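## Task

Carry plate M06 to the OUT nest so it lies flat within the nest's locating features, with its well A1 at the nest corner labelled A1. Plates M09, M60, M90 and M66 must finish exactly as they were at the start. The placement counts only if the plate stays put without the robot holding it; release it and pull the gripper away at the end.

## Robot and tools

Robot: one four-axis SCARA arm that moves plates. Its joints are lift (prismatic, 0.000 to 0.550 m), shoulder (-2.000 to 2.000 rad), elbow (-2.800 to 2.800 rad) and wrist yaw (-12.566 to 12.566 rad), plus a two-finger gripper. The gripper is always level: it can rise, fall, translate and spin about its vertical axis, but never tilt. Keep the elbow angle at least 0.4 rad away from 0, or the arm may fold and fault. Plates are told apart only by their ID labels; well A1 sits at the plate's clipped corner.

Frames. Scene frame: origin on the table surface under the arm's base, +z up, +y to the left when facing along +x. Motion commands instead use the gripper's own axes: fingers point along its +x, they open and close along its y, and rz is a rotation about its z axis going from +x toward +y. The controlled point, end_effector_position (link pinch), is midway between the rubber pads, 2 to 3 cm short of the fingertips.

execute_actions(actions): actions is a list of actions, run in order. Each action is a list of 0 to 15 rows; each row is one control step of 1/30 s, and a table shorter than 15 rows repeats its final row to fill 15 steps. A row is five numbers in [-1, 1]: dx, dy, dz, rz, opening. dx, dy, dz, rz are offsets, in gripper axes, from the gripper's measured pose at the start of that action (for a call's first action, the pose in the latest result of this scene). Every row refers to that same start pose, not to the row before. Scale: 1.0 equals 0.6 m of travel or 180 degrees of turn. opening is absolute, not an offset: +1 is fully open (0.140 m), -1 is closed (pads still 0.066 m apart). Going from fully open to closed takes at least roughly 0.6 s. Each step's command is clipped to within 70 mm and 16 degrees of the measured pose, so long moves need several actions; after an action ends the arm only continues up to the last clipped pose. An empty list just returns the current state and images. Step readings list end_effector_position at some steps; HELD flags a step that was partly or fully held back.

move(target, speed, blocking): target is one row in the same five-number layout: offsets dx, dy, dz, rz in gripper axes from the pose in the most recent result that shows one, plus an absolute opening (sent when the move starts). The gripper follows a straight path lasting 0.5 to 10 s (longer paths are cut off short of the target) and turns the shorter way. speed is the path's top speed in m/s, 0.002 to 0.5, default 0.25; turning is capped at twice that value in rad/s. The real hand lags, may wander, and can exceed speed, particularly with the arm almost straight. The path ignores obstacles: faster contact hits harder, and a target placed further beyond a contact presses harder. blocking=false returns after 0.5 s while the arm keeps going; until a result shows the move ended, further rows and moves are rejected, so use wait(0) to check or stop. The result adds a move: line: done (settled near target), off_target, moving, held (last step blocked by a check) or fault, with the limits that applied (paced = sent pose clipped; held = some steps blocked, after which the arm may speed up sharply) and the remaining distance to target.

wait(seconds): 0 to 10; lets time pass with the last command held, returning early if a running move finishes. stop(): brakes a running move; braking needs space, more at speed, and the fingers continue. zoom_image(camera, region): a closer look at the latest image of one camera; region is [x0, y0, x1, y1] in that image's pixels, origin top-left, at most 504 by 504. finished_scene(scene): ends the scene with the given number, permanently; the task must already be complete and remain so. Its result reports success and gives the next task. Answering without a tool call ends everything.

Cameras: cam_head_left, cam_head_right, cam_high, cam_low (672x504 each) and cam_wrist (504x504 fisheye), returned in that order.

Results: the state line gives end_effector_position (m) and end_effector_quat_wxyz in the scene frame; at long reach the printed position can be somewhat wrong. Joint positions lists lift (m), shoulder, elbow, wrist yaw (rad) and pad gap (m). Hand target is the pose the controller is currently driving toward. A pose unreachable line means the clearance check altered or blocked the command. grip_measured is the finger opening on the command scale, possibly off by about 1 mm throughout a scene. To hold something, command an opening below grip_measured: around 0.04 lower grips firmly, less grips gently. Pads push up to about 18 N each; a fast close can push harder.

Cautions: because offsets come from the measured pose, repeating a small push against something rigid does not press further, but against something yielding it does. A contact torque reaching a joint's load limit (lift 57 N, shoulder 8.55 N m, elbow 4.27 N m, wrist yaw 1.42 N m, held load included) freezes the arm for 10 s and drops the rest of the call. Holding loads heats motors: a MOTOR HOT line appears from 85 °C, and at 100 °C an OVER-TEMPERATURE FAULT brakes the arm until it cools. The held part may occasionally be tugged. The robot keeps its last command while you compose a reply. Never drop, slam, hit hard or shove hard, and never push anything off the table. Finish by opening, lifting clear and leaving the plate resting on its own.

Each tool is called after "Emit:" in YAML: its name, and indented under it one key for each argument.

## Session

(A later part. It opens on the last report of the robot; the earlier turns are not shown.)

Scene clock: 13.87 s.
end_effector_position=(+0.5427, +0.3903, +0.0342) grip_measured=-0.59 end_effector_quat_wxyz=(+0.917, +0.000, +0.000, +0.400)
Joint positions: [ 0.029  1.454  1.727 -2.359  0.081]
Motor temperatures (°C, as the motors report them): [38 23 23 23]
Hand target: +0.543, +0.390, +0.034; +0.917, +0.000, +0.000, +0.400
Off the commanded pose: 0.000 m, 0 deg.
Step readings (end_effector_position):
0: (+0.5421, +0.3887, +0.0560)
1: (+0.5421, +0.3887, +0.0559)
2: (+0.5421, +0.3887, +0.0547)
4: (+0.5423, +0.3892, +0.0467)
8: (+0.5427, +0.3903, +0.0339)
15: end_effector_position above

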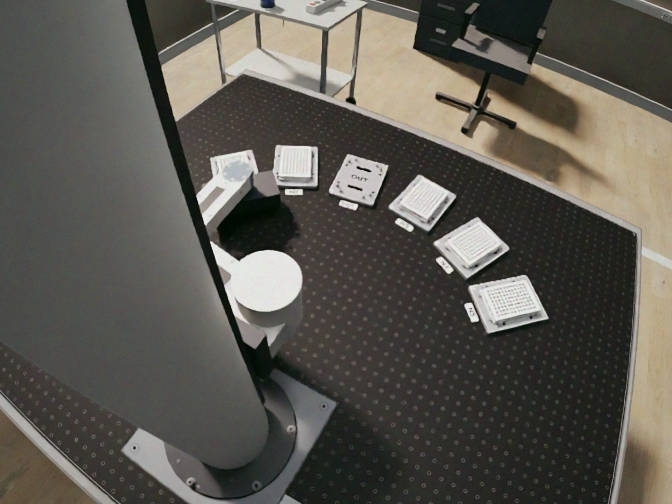

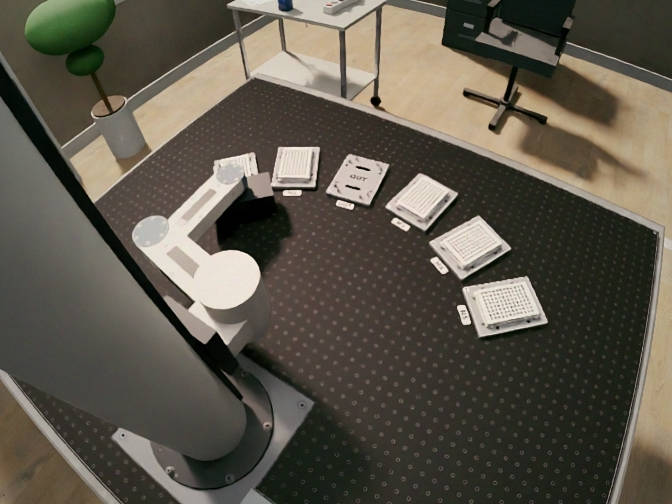

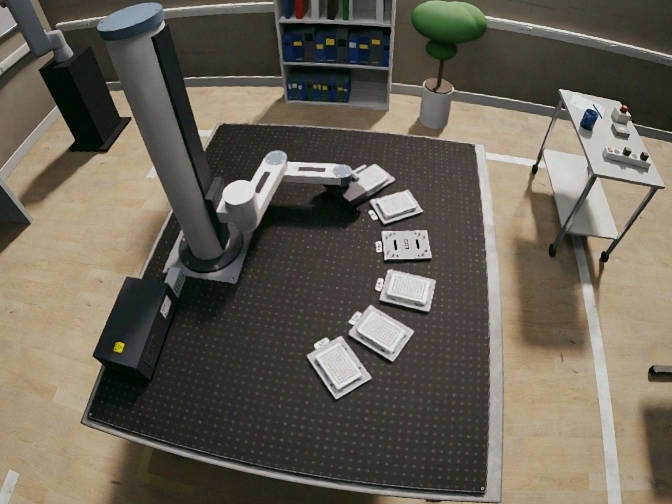

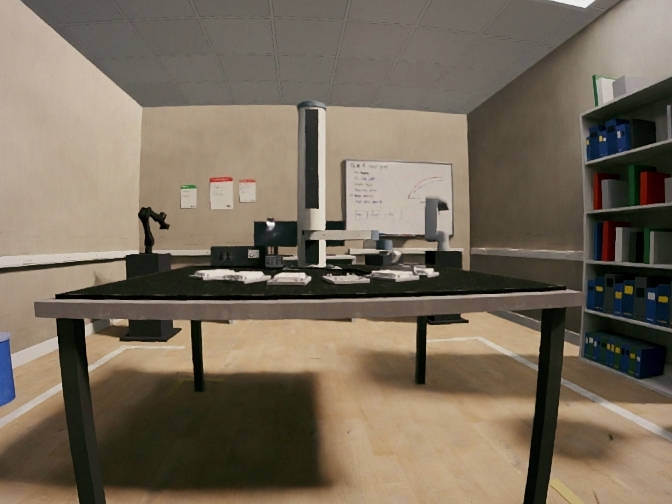

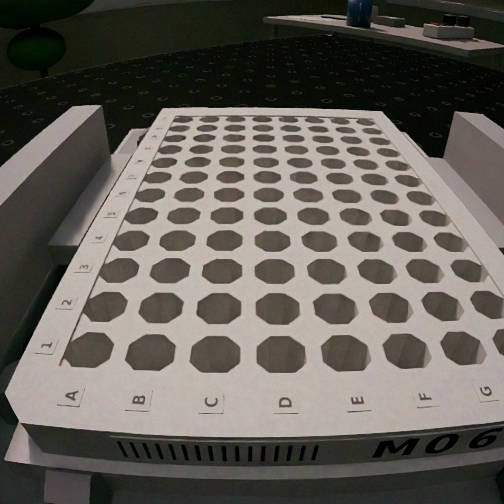

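Emit:
execute_actions:
  actions:
    - [[0,0,0.0425,0,-0.635],[0,0,0.0425,0,-0.635],[0,0,0.0425,0,-0.635],[0,0,0.0425,0,-0.635],[0,0,0.0425,0,-0.635],[-0.0442,-0.0476,0.0425,-0.0252,-0.635],[-0.0736,-0.0794,0.0425,-0.042,-0.635],[-0.0773,-0.0833,0.0425,-0.0441,-0.635],[-0.0847,-0.0913,0.0425,-0.0483,-0.635],[-0.0957,-0.1032,0.0425,-0.0546,-0.635],[-0.1104,-0.1191,0.0425,-0.063,-0.635],[-0.1288,-0.1389,0.0425,-0.0735,-0.635],[-0.1472,-0.1588,0.0425,-0.084,-0.635],[-0.1656,-0.1786,0.0425,-0.0945,-0.635],[-0.1841,-0.1985,0.0425,-0.105,-0.635]]

Scene clock: 15.23 s.
end_effector_position=(+0.5535, +0.2805, +0.0597) grip_measured=-0.59 end_effector_quat_wxyz=(+0.958, +0.000, +0.000, +0.288)
Joint positions: [ 0.055  1.45   1.375 -2.241  0.081]
Motor temperatures (°C, as the motors report them): [38 23 23 23]
Hand target: +0.556, +0.235, +0.060; +0.970, +0.000, +0.000, +0.242
Off the commanded pose: 0.052 m, 5 deg.
Step readings (end_effector_position):
0: (+0.5427, +0.3903, +0.0342)
1: (+0.5427, +0.3903, +0.0343)
2: (+0.5427, +0.3903, +0.0355)
4: (+0.5427, +0.3903, +0.0435)
8: (+0.5437, +0.3829, +0.0599)
15: end_effector_position above

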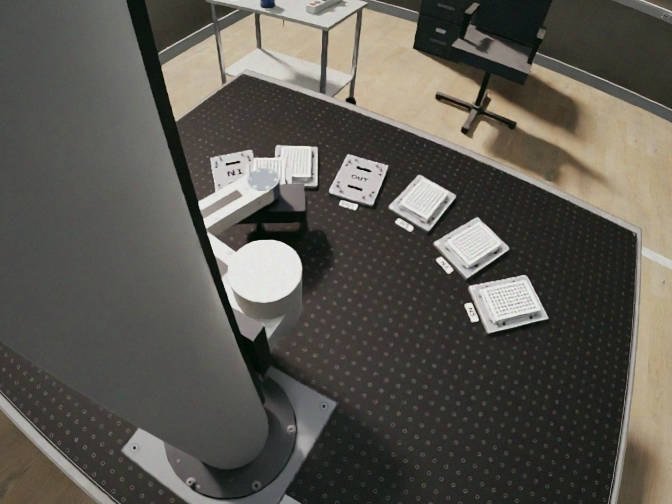

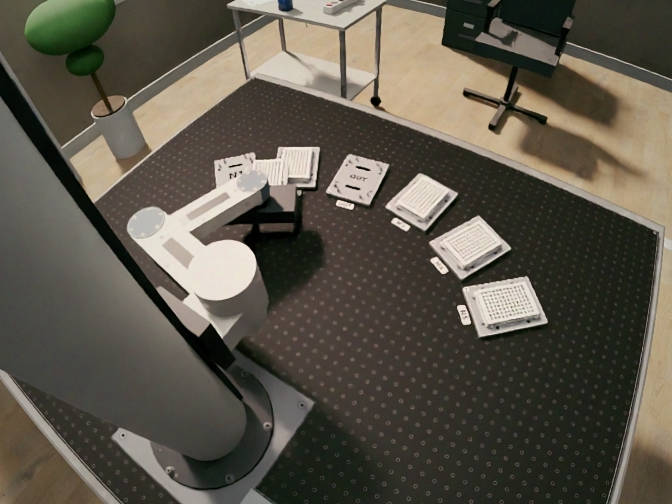

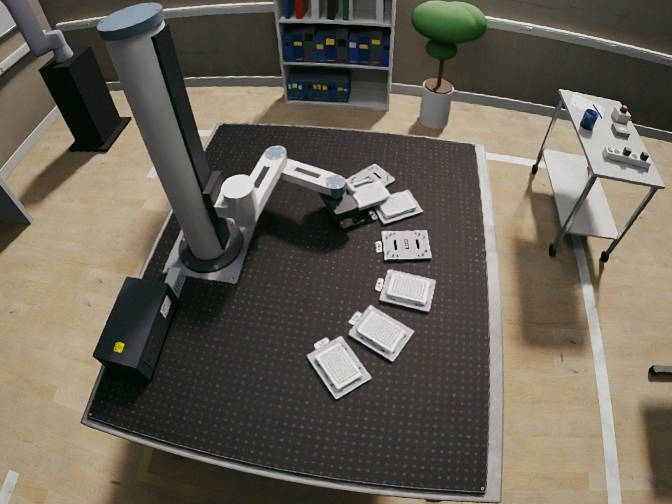

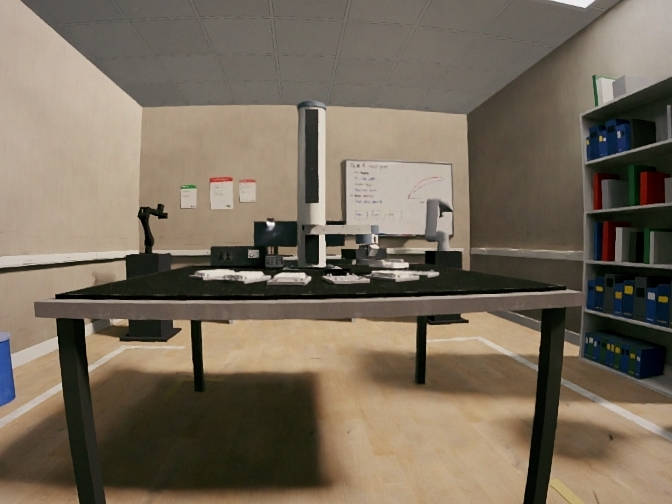

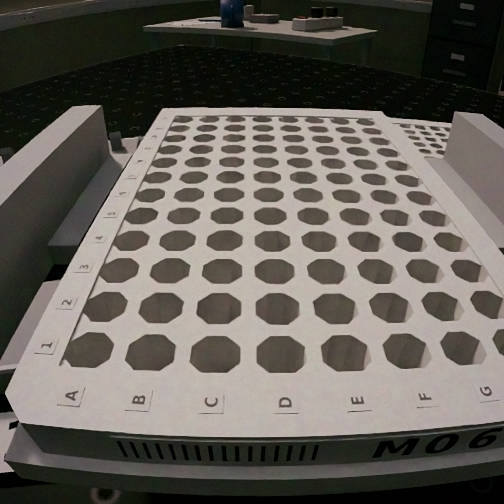

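Emit:
execute_actions:
  actions:
    - [[-0.12565,-0.35548,0,-0.0698,-0.635],[-0.12565,-0.35548,0,-0.0698,-0.635],[-0.12565,-0.35548,0,-0.0708,-0.635],[-0.12565,-0.35548,0,-0.0729,-0.635],[-0.12565,-0.35548,0,-0.0771,-0.635],[-0.12565,-0.35548,0,-0.0823,-0.635],[-0.12565,-0.35548,0,-0.0895,-0.635],[-0.12565,-0.35548,0,-0.0978,-0.635],[-0.12565,-0.35548,0,-0.1072,-0.635],[-0.12565,-0.35548,0,-0.1165,-0.635],[-0.12565,-0.35548,0,-0.1259,-0.635],[-0.12565,-0.35548,0,-0.1342,-0.635],[-0.12565,-0.35548,-0.0212,-0.1342,-0.635],[-0.12565,-0.35548,-0.0212,-0.1342,-0.635],[-0.12565,-0.35548,-0.0212,-0.1342,-0.635]]

Scene clock: 16.50 s.
end_effector_position=(+0.5971, +0.0678, +0.0577) grip_measured=-0.59 end_effector_quat_wxyz=(+0.996, +0.000, +0.000, +0.086)
Joint positions: [ 0.053  1.026  1.163 -2.018  0.081]
Motor temperatures (°C, as the motors report them): [38 23 23 23]
Hand target: +0.606, +0.061, +0.047; +0.997, +0.000, +0.000, +0.081
Off the commanded pose: 0.017 m, 1 deg.
Step readings (end_effector_position):
0: (+0.5560, +0.2346, +0.0597)
1: (+0.5561, +0.2346, +0.0597)
2: (+0.5568, +0.2324, +0.0597)
4: (+0.5612, +0.2167, +0.0597)
8: (+0.5752, +0.1584, +0.0597)
15: end_effector_position above

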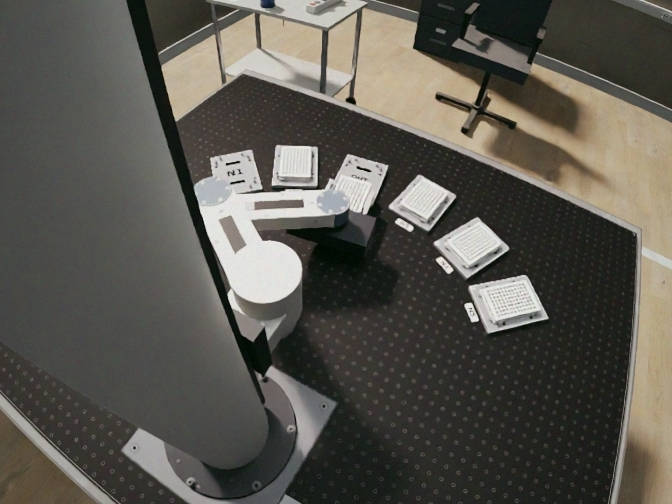

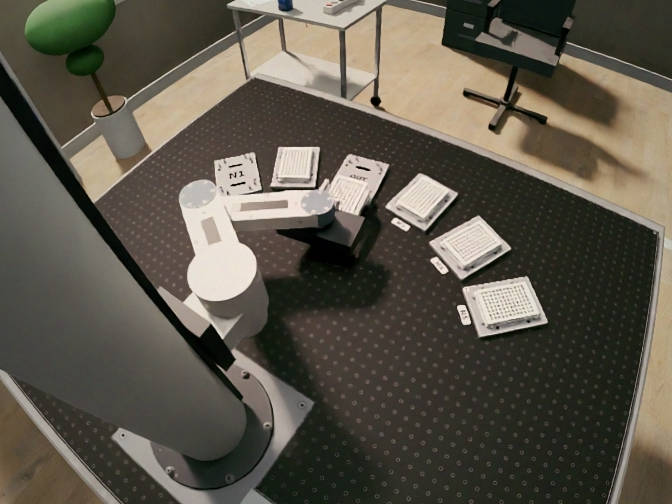

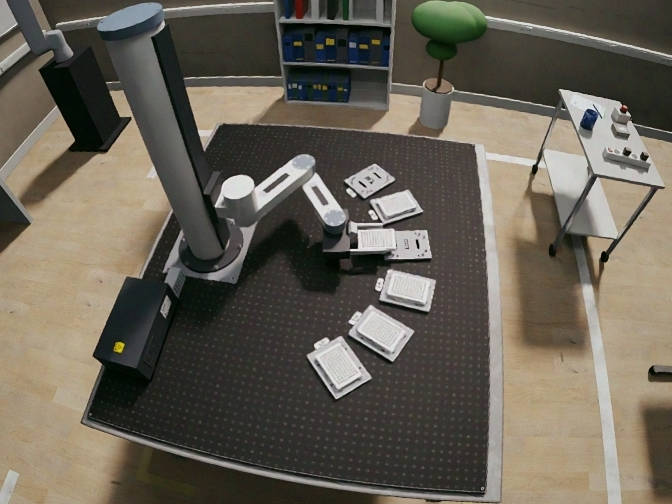

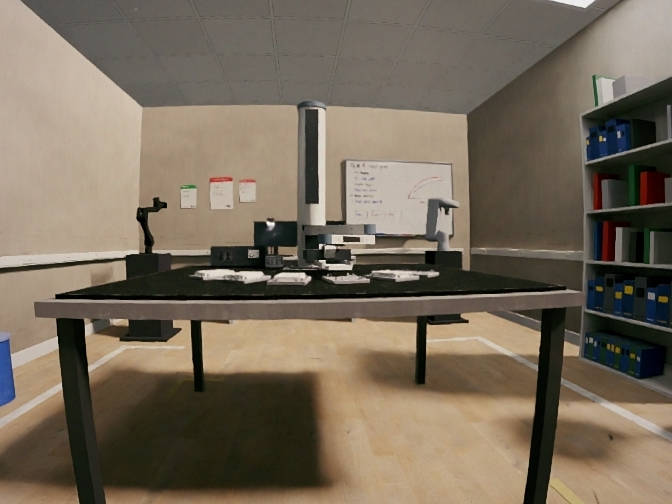

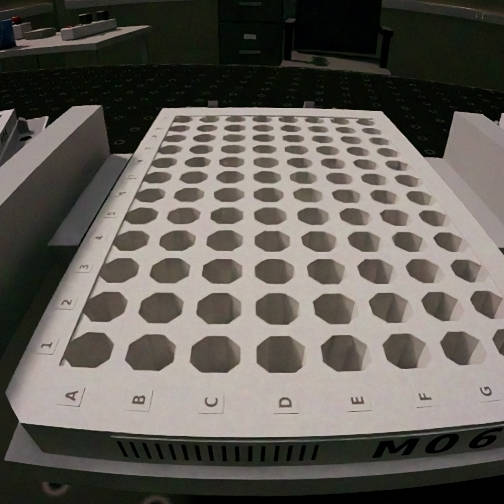

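Emit:
zoom_image:
  camera: "cam_high"
  region: [340, 210, 450, 280]

Emit:
zoom_image:
  camera: "cam_head_right"
  region: [200, 135, 400, 225]

Region (340, 210, 450, 280) of cam_high's 672x504 image, scaled by 4.582, with more detail than that image has; it fills the top 321 rows of this view, and the rest is white.

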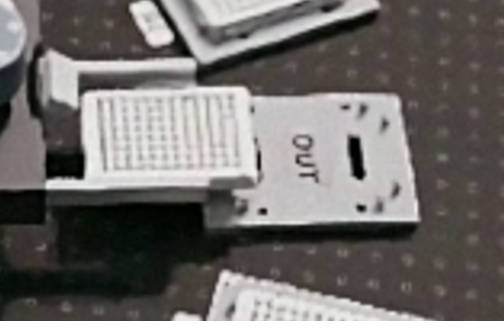

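Region (200, 135, 400, 225) of cam_head_right's 672x504 image, scaled by 2.520, with more detail than that image has; it fills the top 227 rows of this view, and the rest is white.

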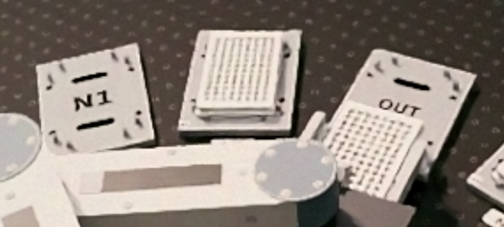

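Emit:
execute_actions:
  actions: []

Scene clock: 16.83 s.
end_effector_position=(+0.6062, +0.0609, +0.0470) grip_measured=-0.59 end_effector_quat_wxyz=(+0.997, +0.000, +0.000, +0.081)
Joint positions: [ 0.042  0.989  1.2   -2.027  0.081]
Motor temperatures (°C, as the motors report them): [38 23 23 23]
Hand target: +0.606, +0.061, +0.047; +0.997, +0.000, +0.000, +0.081
Off the commanded pose: 0.002 m, 0 deg.

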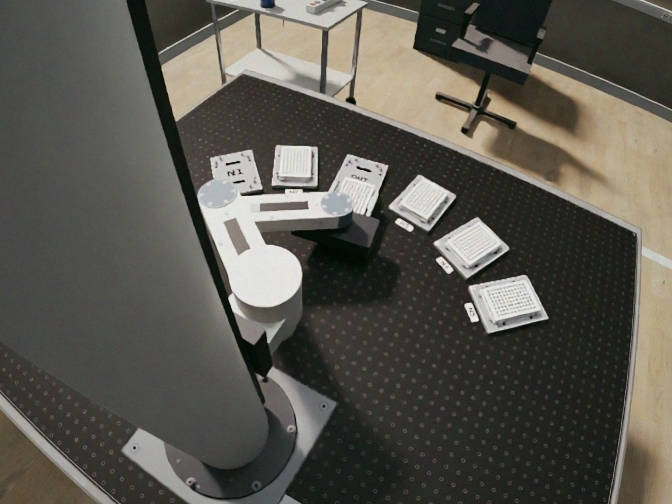

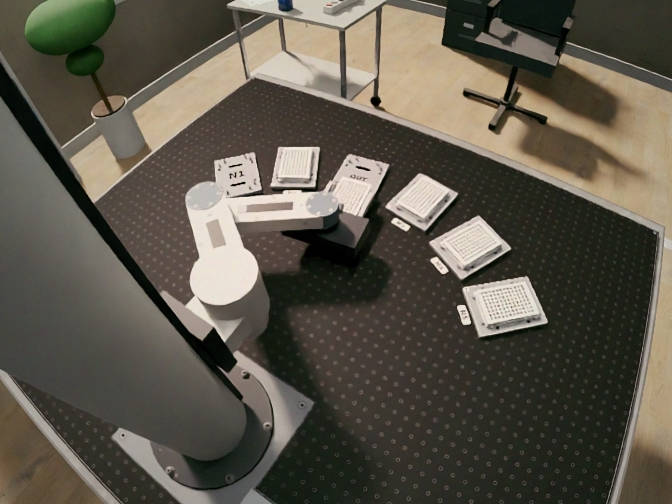

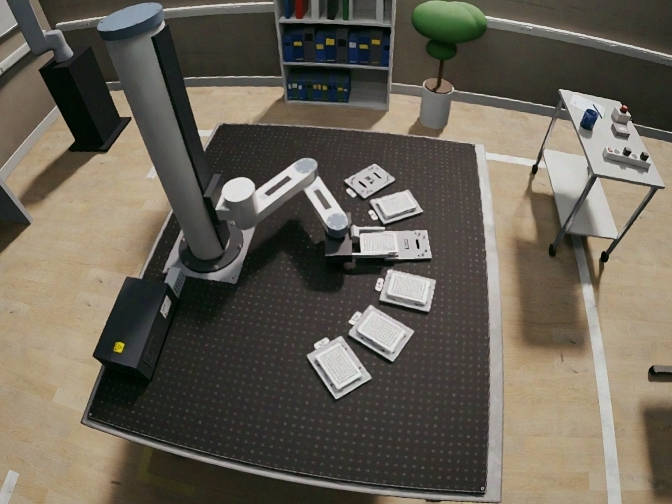

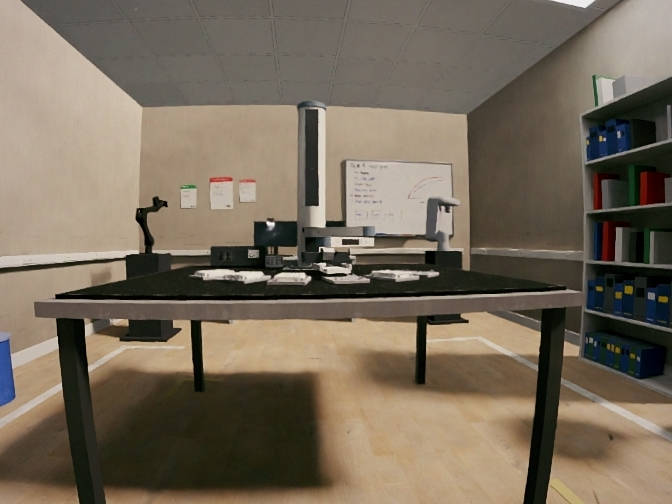

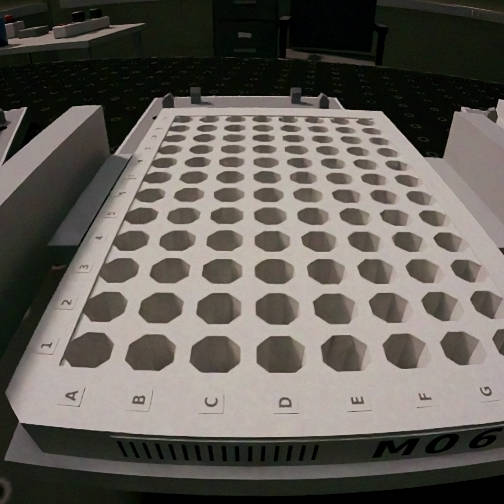

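Emit:
zoom_image:
  camera: "cam_wrist"
  region: [140, 78, 220, 128]

Emit:
zoom_image:
  camera: "cam_wrist"
  region: [275, 78, 355, 128]

Emit:
zoom_image:
  camera: "cam_wrist"
  region: [95, 90, 175, 170]

Emit:
zoom_image:
  camera: "cam_wrist"
  region: [0, 230, 110, 340]

Region (140, 78, 220, 128) of cam_wrist's 504x504 image, scaled by 6.300, with more detail than that image has; it fills the top 315 rows of this view, and the rest is white.

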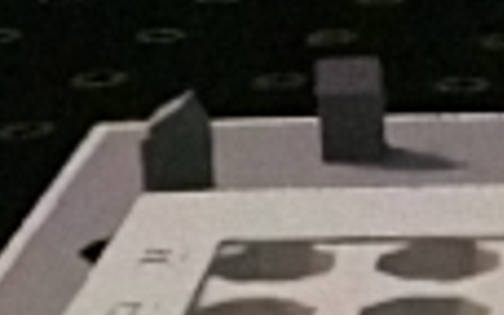

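Region (275, 78, 355, 128) of cam_wrist's 504x504 image, scaled by 6.300, with more detail than that image has; it fills the top 315 rows of this view, and the rest is white.

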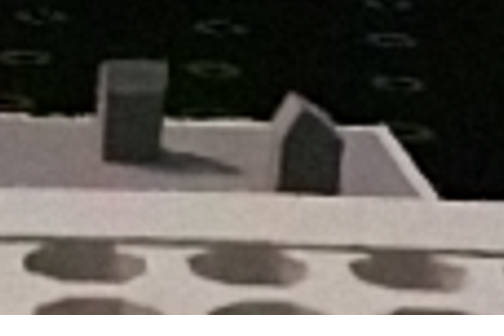

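Region (95, 90, 175, 170) of cam_wrist's 504x504 image, scaled by 6.300, with more detail than that image has.

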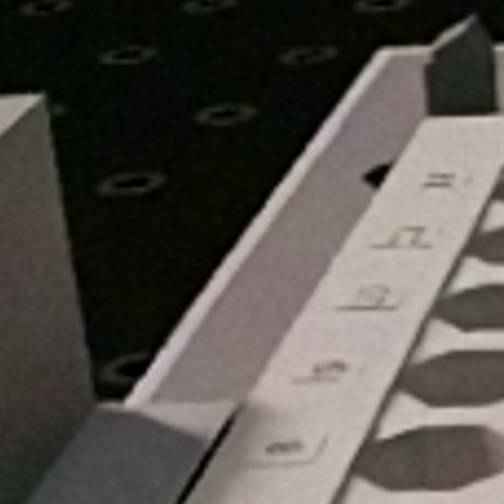

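Region (0, 230, 110, 340) of cam_wrist's 504x504 image, scaled by 4.582, with more detail than that image has.

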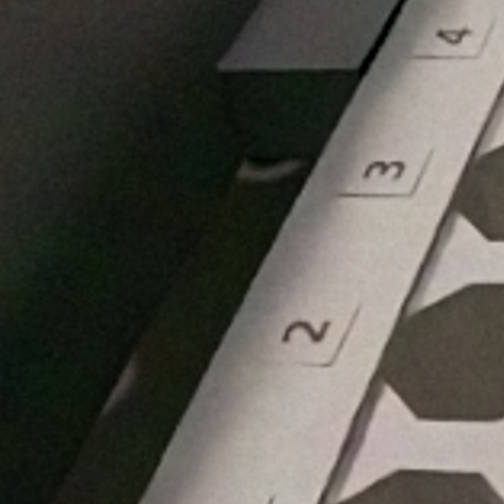

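Emit:
zoom_image:
  camera: "cam_wrist"
  region: [105, 125, 145, 165]

Emit:
zoom_image:
  camera: "cam_wrist"
  region: [138, 85, 178, 125]

Emit:
zoom_image:
  camera: "cam_wrist"
  region: [310, 85, 350, 120]

Emit:
zoom_image:
  camera: "cam_wrist"
  region: [180, 80, 216, 112]

Emit:
zoom_image:
  camera: "cam_wrist"
  region: [280, 80, 316, 112]

Region (105, 125, 145, 165) of cam_wrist's 504x504 image, scaled by 12.600, with more detail than that image has.

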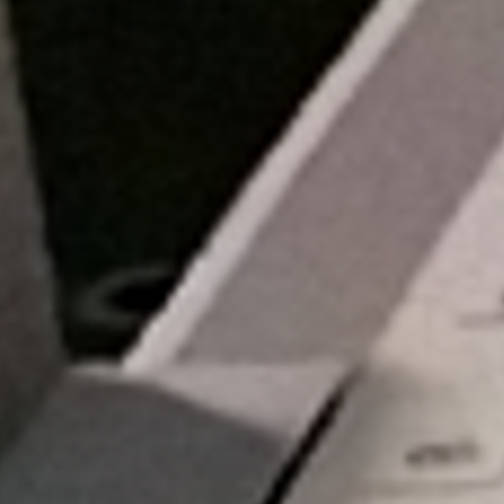

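Region (138, 85, 178, 125) of cam_wrist's 504x504 image, scaled by 12.600, with more detail than that image has.

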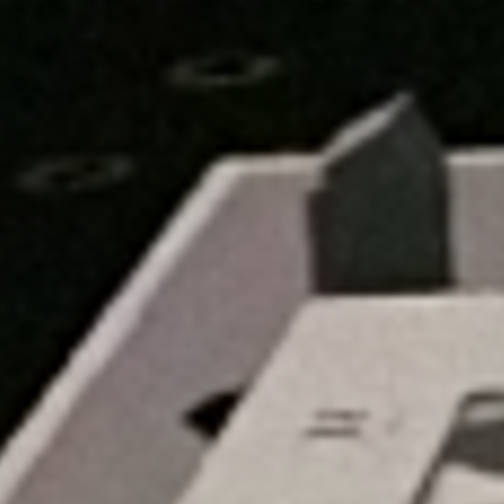

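Region (310, 85, 350, 120) of cam_wrist's 504x504 image, scaled by 12.600, with more detail than that image has; it fills the top 441 rows of this view, and the rest is white.

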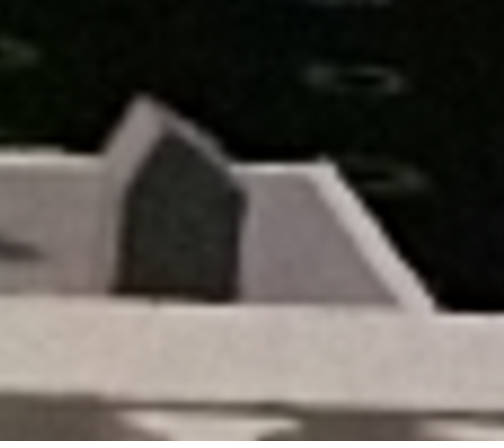

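Region (180, 80, 216, 112) of cam_wrist's 504x504 image, scaled by 14.000, with more detail than that image has.

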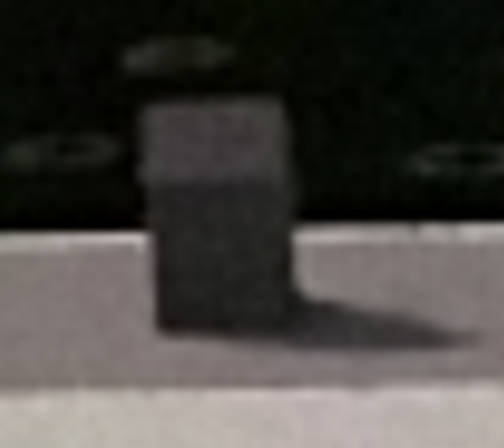

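Region (280, 80, 316, 112) of cam_wrist's 504x504 image, scaled by 14.000, with more detail than that image has.

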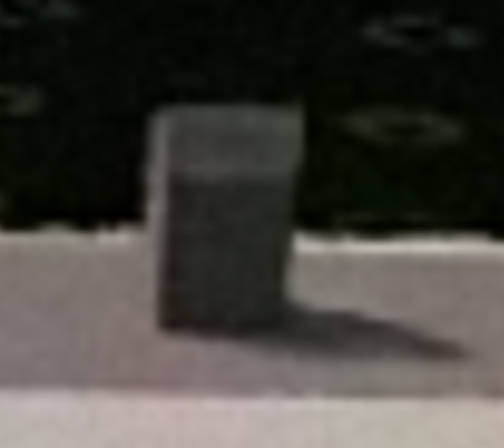

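Emit:
execute_actions:
  actions:
    - [[0.167,0.0177,0,0.0022,-0.635],[0.167,0.0177,0,0.0022,-0.635],[0.167,0.0177,0,0.0022,-0.635],[0.167,0.0177,0,0.0022,-0.635],[0.167,0.0177,0,0.0022,-0.635],[0.167,0.0177,0,0.0022,-0.635],[0.167,0.0177,0,0.0022,-0.635],[0.167,0.0177,0,0.0022,-0.635],[0.167,0.0177,0,0.0022,-0.635],[0.167,0.0177,0,0.0022,-0.635],[0.167,0.0177,0,0.0022,-0.635],[0.167,0.0177,0,0.0022,-0.635],[0.167,0.0177,0,0.0022,-0.635],[0.167,0.0177,-0.004,0.0022,-0.635],[0.167,0.0177,-0.004,0.0022,-0.635]]

Scene clock: 19.70 s.
end_effector_position=(+0.7032, +0.0874, +0.0462) grip_measured=-0.59 end_effector_quat_wxyz=(+0.996, +0.000, +0.000, +0.085)
Joint positions: [ 0.041  0.806  1.723 -2.359  0.081]
Motor temperatures (°C, as the motors report them): [38 23 23 23]
Hand target: +0.703, +0.088, +0.045; +0.996, +0.000, +0.000, +0.084
Off the commanded pose: 0.002 m, 0 deg.
Step readings (end_effector_position):
0: (+0.6062, +0.0609, +0.0470)
1: (+0.6063, +0.0609, +0.0470)
2: (+0.6084, +0.0615, +0.0470)
4: (+0.6204, +0.0663, +0.0470)
8: (+0.6640, +0.0834, +0.0470)
15: end_effector_position above

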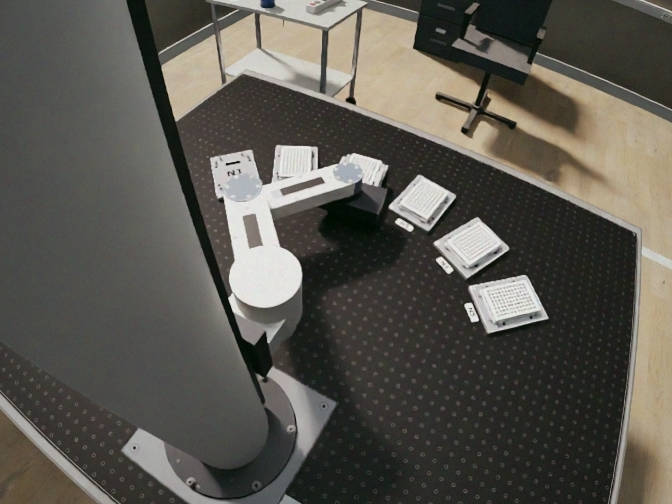

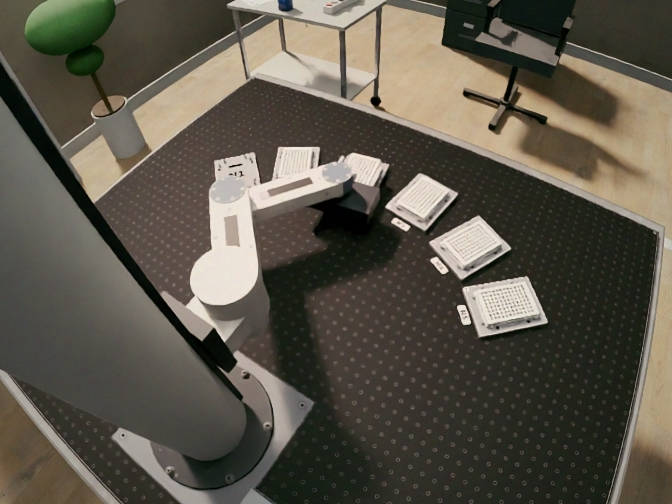

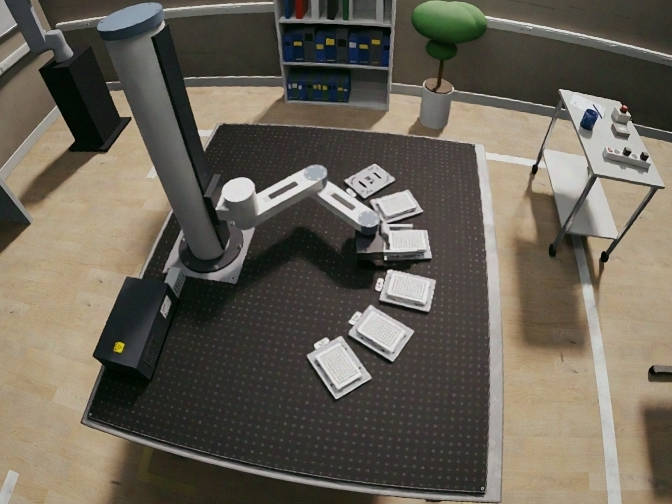

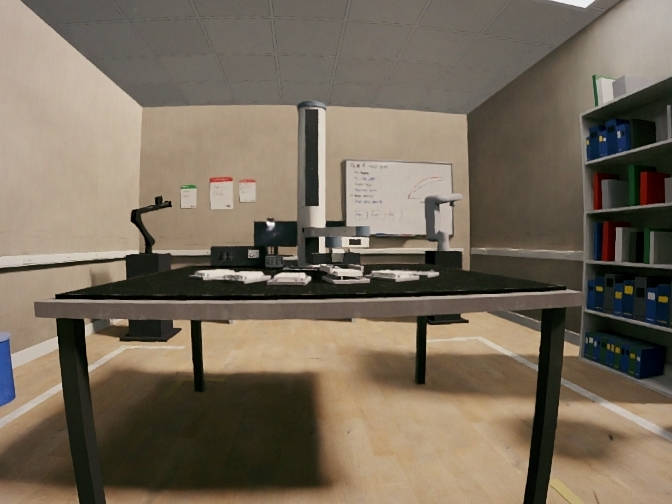

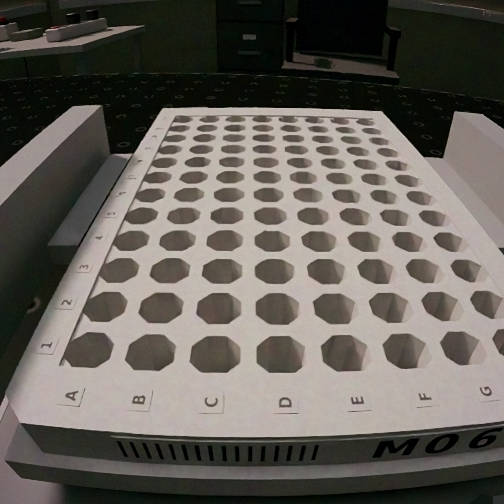

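Emit:
execute_actions:
  actions: []

Scene clock: 19.90 s.
end_effector_position=(+0.7034, +0.0875, +0.0445) grip_measured=-0.59 end_effector_quat_wxyz=(+0.996, +0.000, +0.000, +0.085)
Joint positions: [ 0.04   0.805  1.724 -2.36   0.081]
Motor temperatures (°C, as the motors report them): [38 23 23 23]
Hand target: +0.703, +0.088, +0.045; +0.996, +0.000, +0.000, +0.084
Off the commanded pose: 0.000 m, 0 deg.

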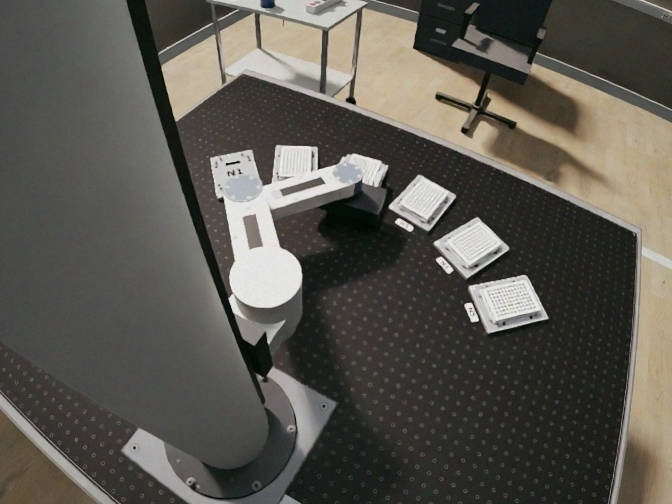

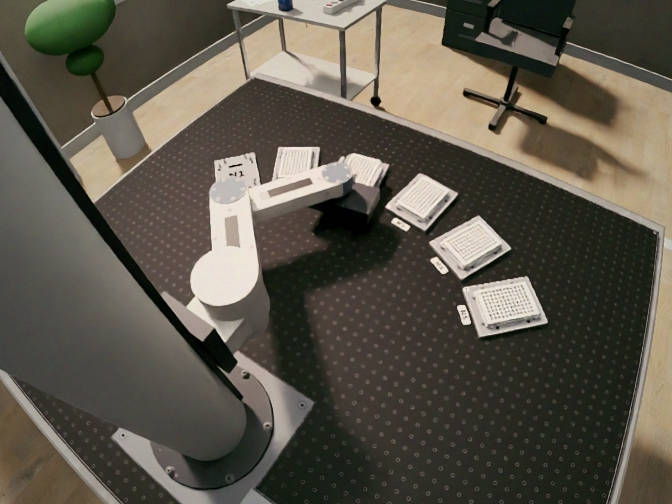

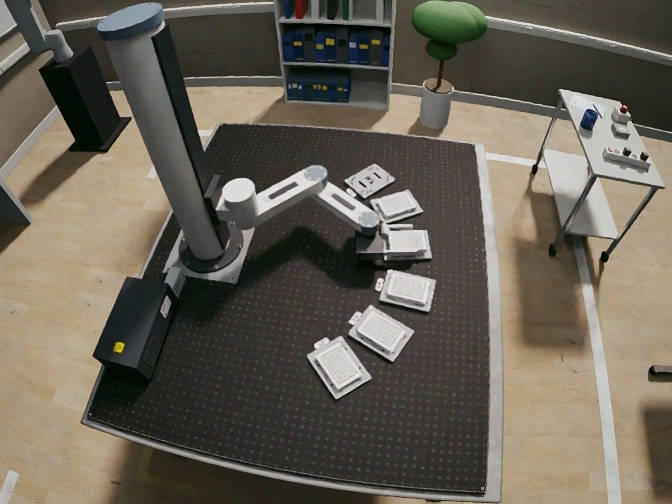

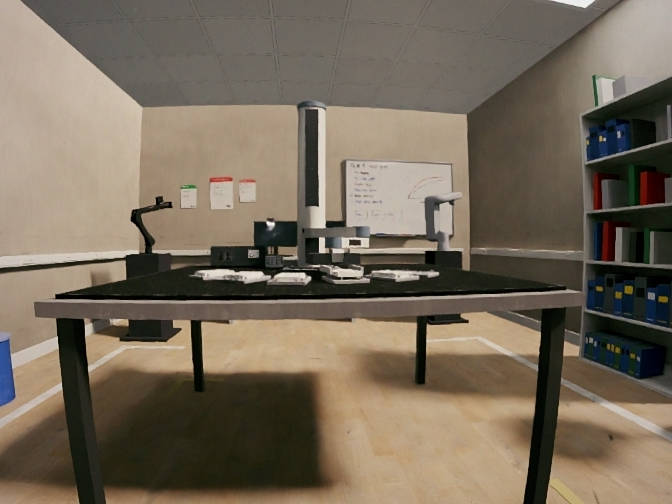

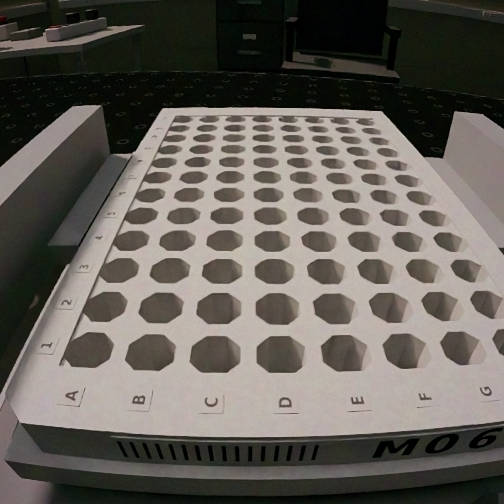

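Emit:
zoom_image:
  camera: "cam_wrist"
  region: [40, 454, 140, 504]

Emit:
zoom_image:
  camera: "cam_wrist"
  region: [424, 444, 504, 504]

Emit:
zoom_image:
  camera: "cam_wrist"
  region: [105, 125, 155, 175]

Emit:
zoom_image:
  camera: "cam_wrist"
  region: [0, 240, 90, 400]

Emit:
zoom_image:
  camera: "cam_wrist"
  region: [0, 370, 70, 504]

Region (40, 454, 140, 504) of cam_wrist's 504x504 image, scaled by 5.040, with more detail than that image has.

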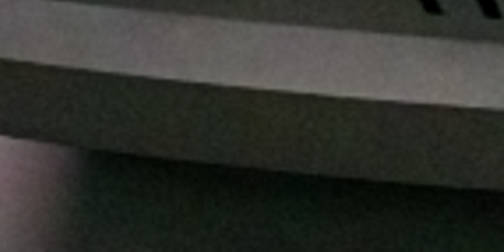

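Region (424, 444, 504, 504) of cam_wrist's 504x504 image, scaled by 6.300, with more detail than that image has; it fills the top 378 rows of this view, and the rest is white.

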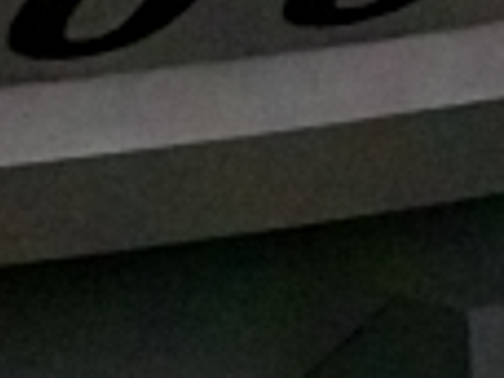

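Region (105, 125, 155, 175) of cam_wrist's 504x504 image, scaled by 10.080, with more detail than that image has.

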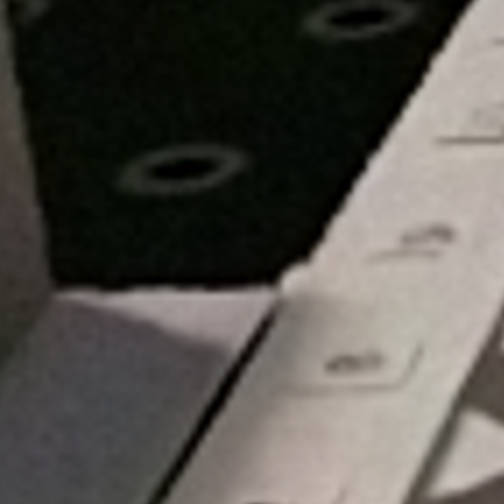

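Region (0, 240, 90, 400) of cam_wrist's 504x504 image, scaled by 3.150, with more detail than that image has; it fills the left 284 columns of this view, and the rest is white.

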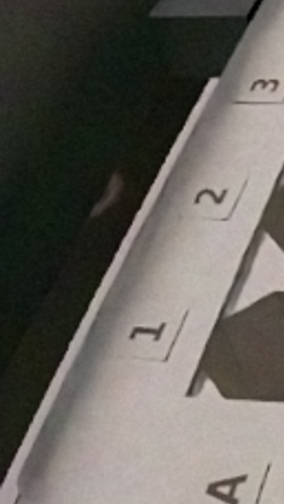

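Region (0, 370, 70, 504) of cam_wrist's 504x504 image, scaled by 3.761, with more detail than that image has; it fills the left 263 columns of this view, and the rest is white.

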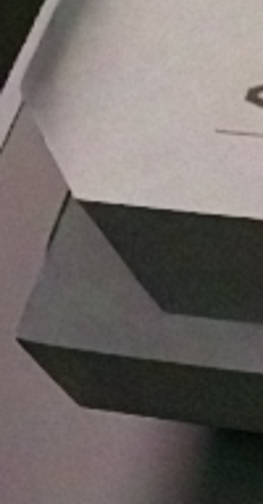

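Emit:
zoom_image:
  camera: "cam_wrist"
  region: [0, 350, 50, 410]

Emit:
zoom_image:
  camera: "cam_wrist"
  region: [40, 255, 85, 300]

Emit:
zoom_image:
  camera: "cam_wrist"
  region: [122, 140, 146, 164]

Emit:
zoom_image:
  camera: "cam_wrist"
  region: [464, 474, 504, 504]

Emit:
zoom_image:
  camera: "cam_wrist"
  region: [55, 480, 125, 504]

Region (0, 350, 50, 410) of cam_wrist's 504x504 image, scaled by 8.400, with more detail than that image has.

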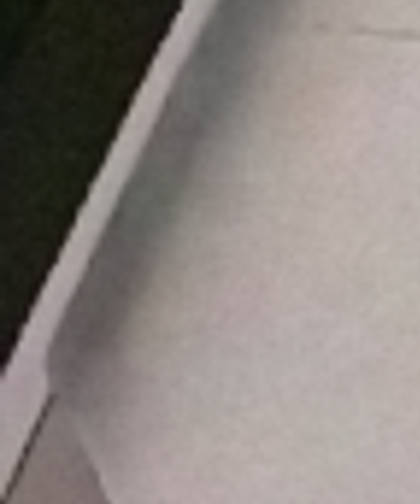

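Region (40, 255, 85, 300) of cam_wrist's 504x504 image, scaled by 11.200, with more detail than that image has.

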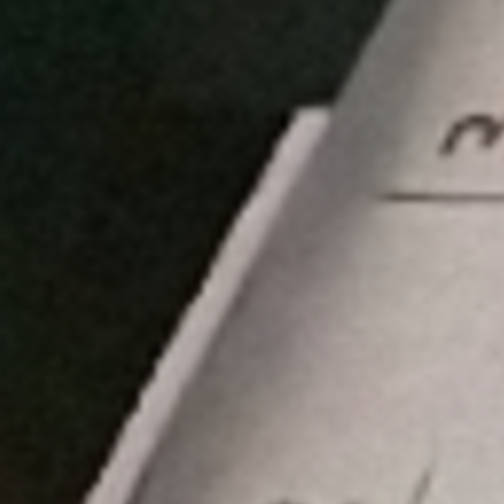

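Region (122, 140, 146, 164) of cam_wrist's 504x504 image, scaled by 21.000, with more detail than that image has.

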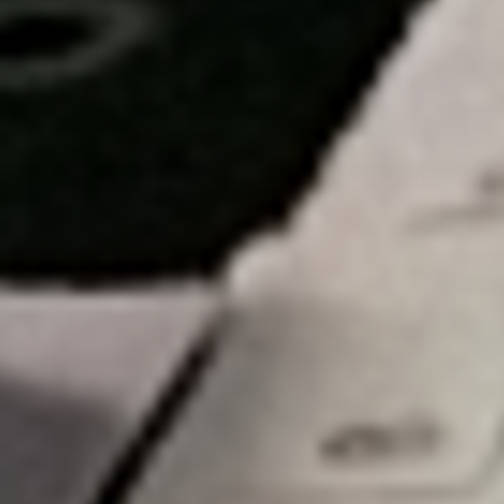

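Region (464, 474, 504, 504) of cam_wrist's 504x504 image, scaled by 12.600, with more detail than that image has; it fills the top 378 rows of this view, and the rest is white.

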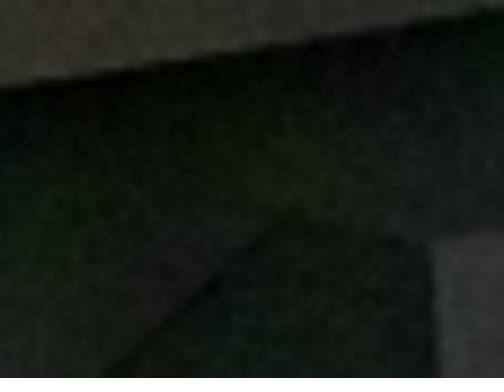

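Region (55, 480, 125, 504) of cam_wrist's 504x504 image, scaled by 7.200, with more detail than that image has; it fills the top 173 rows of this view, and the rest is white.

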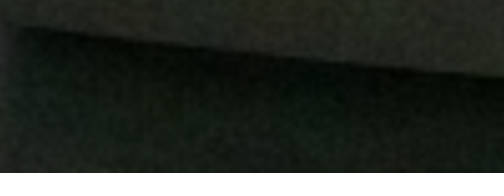

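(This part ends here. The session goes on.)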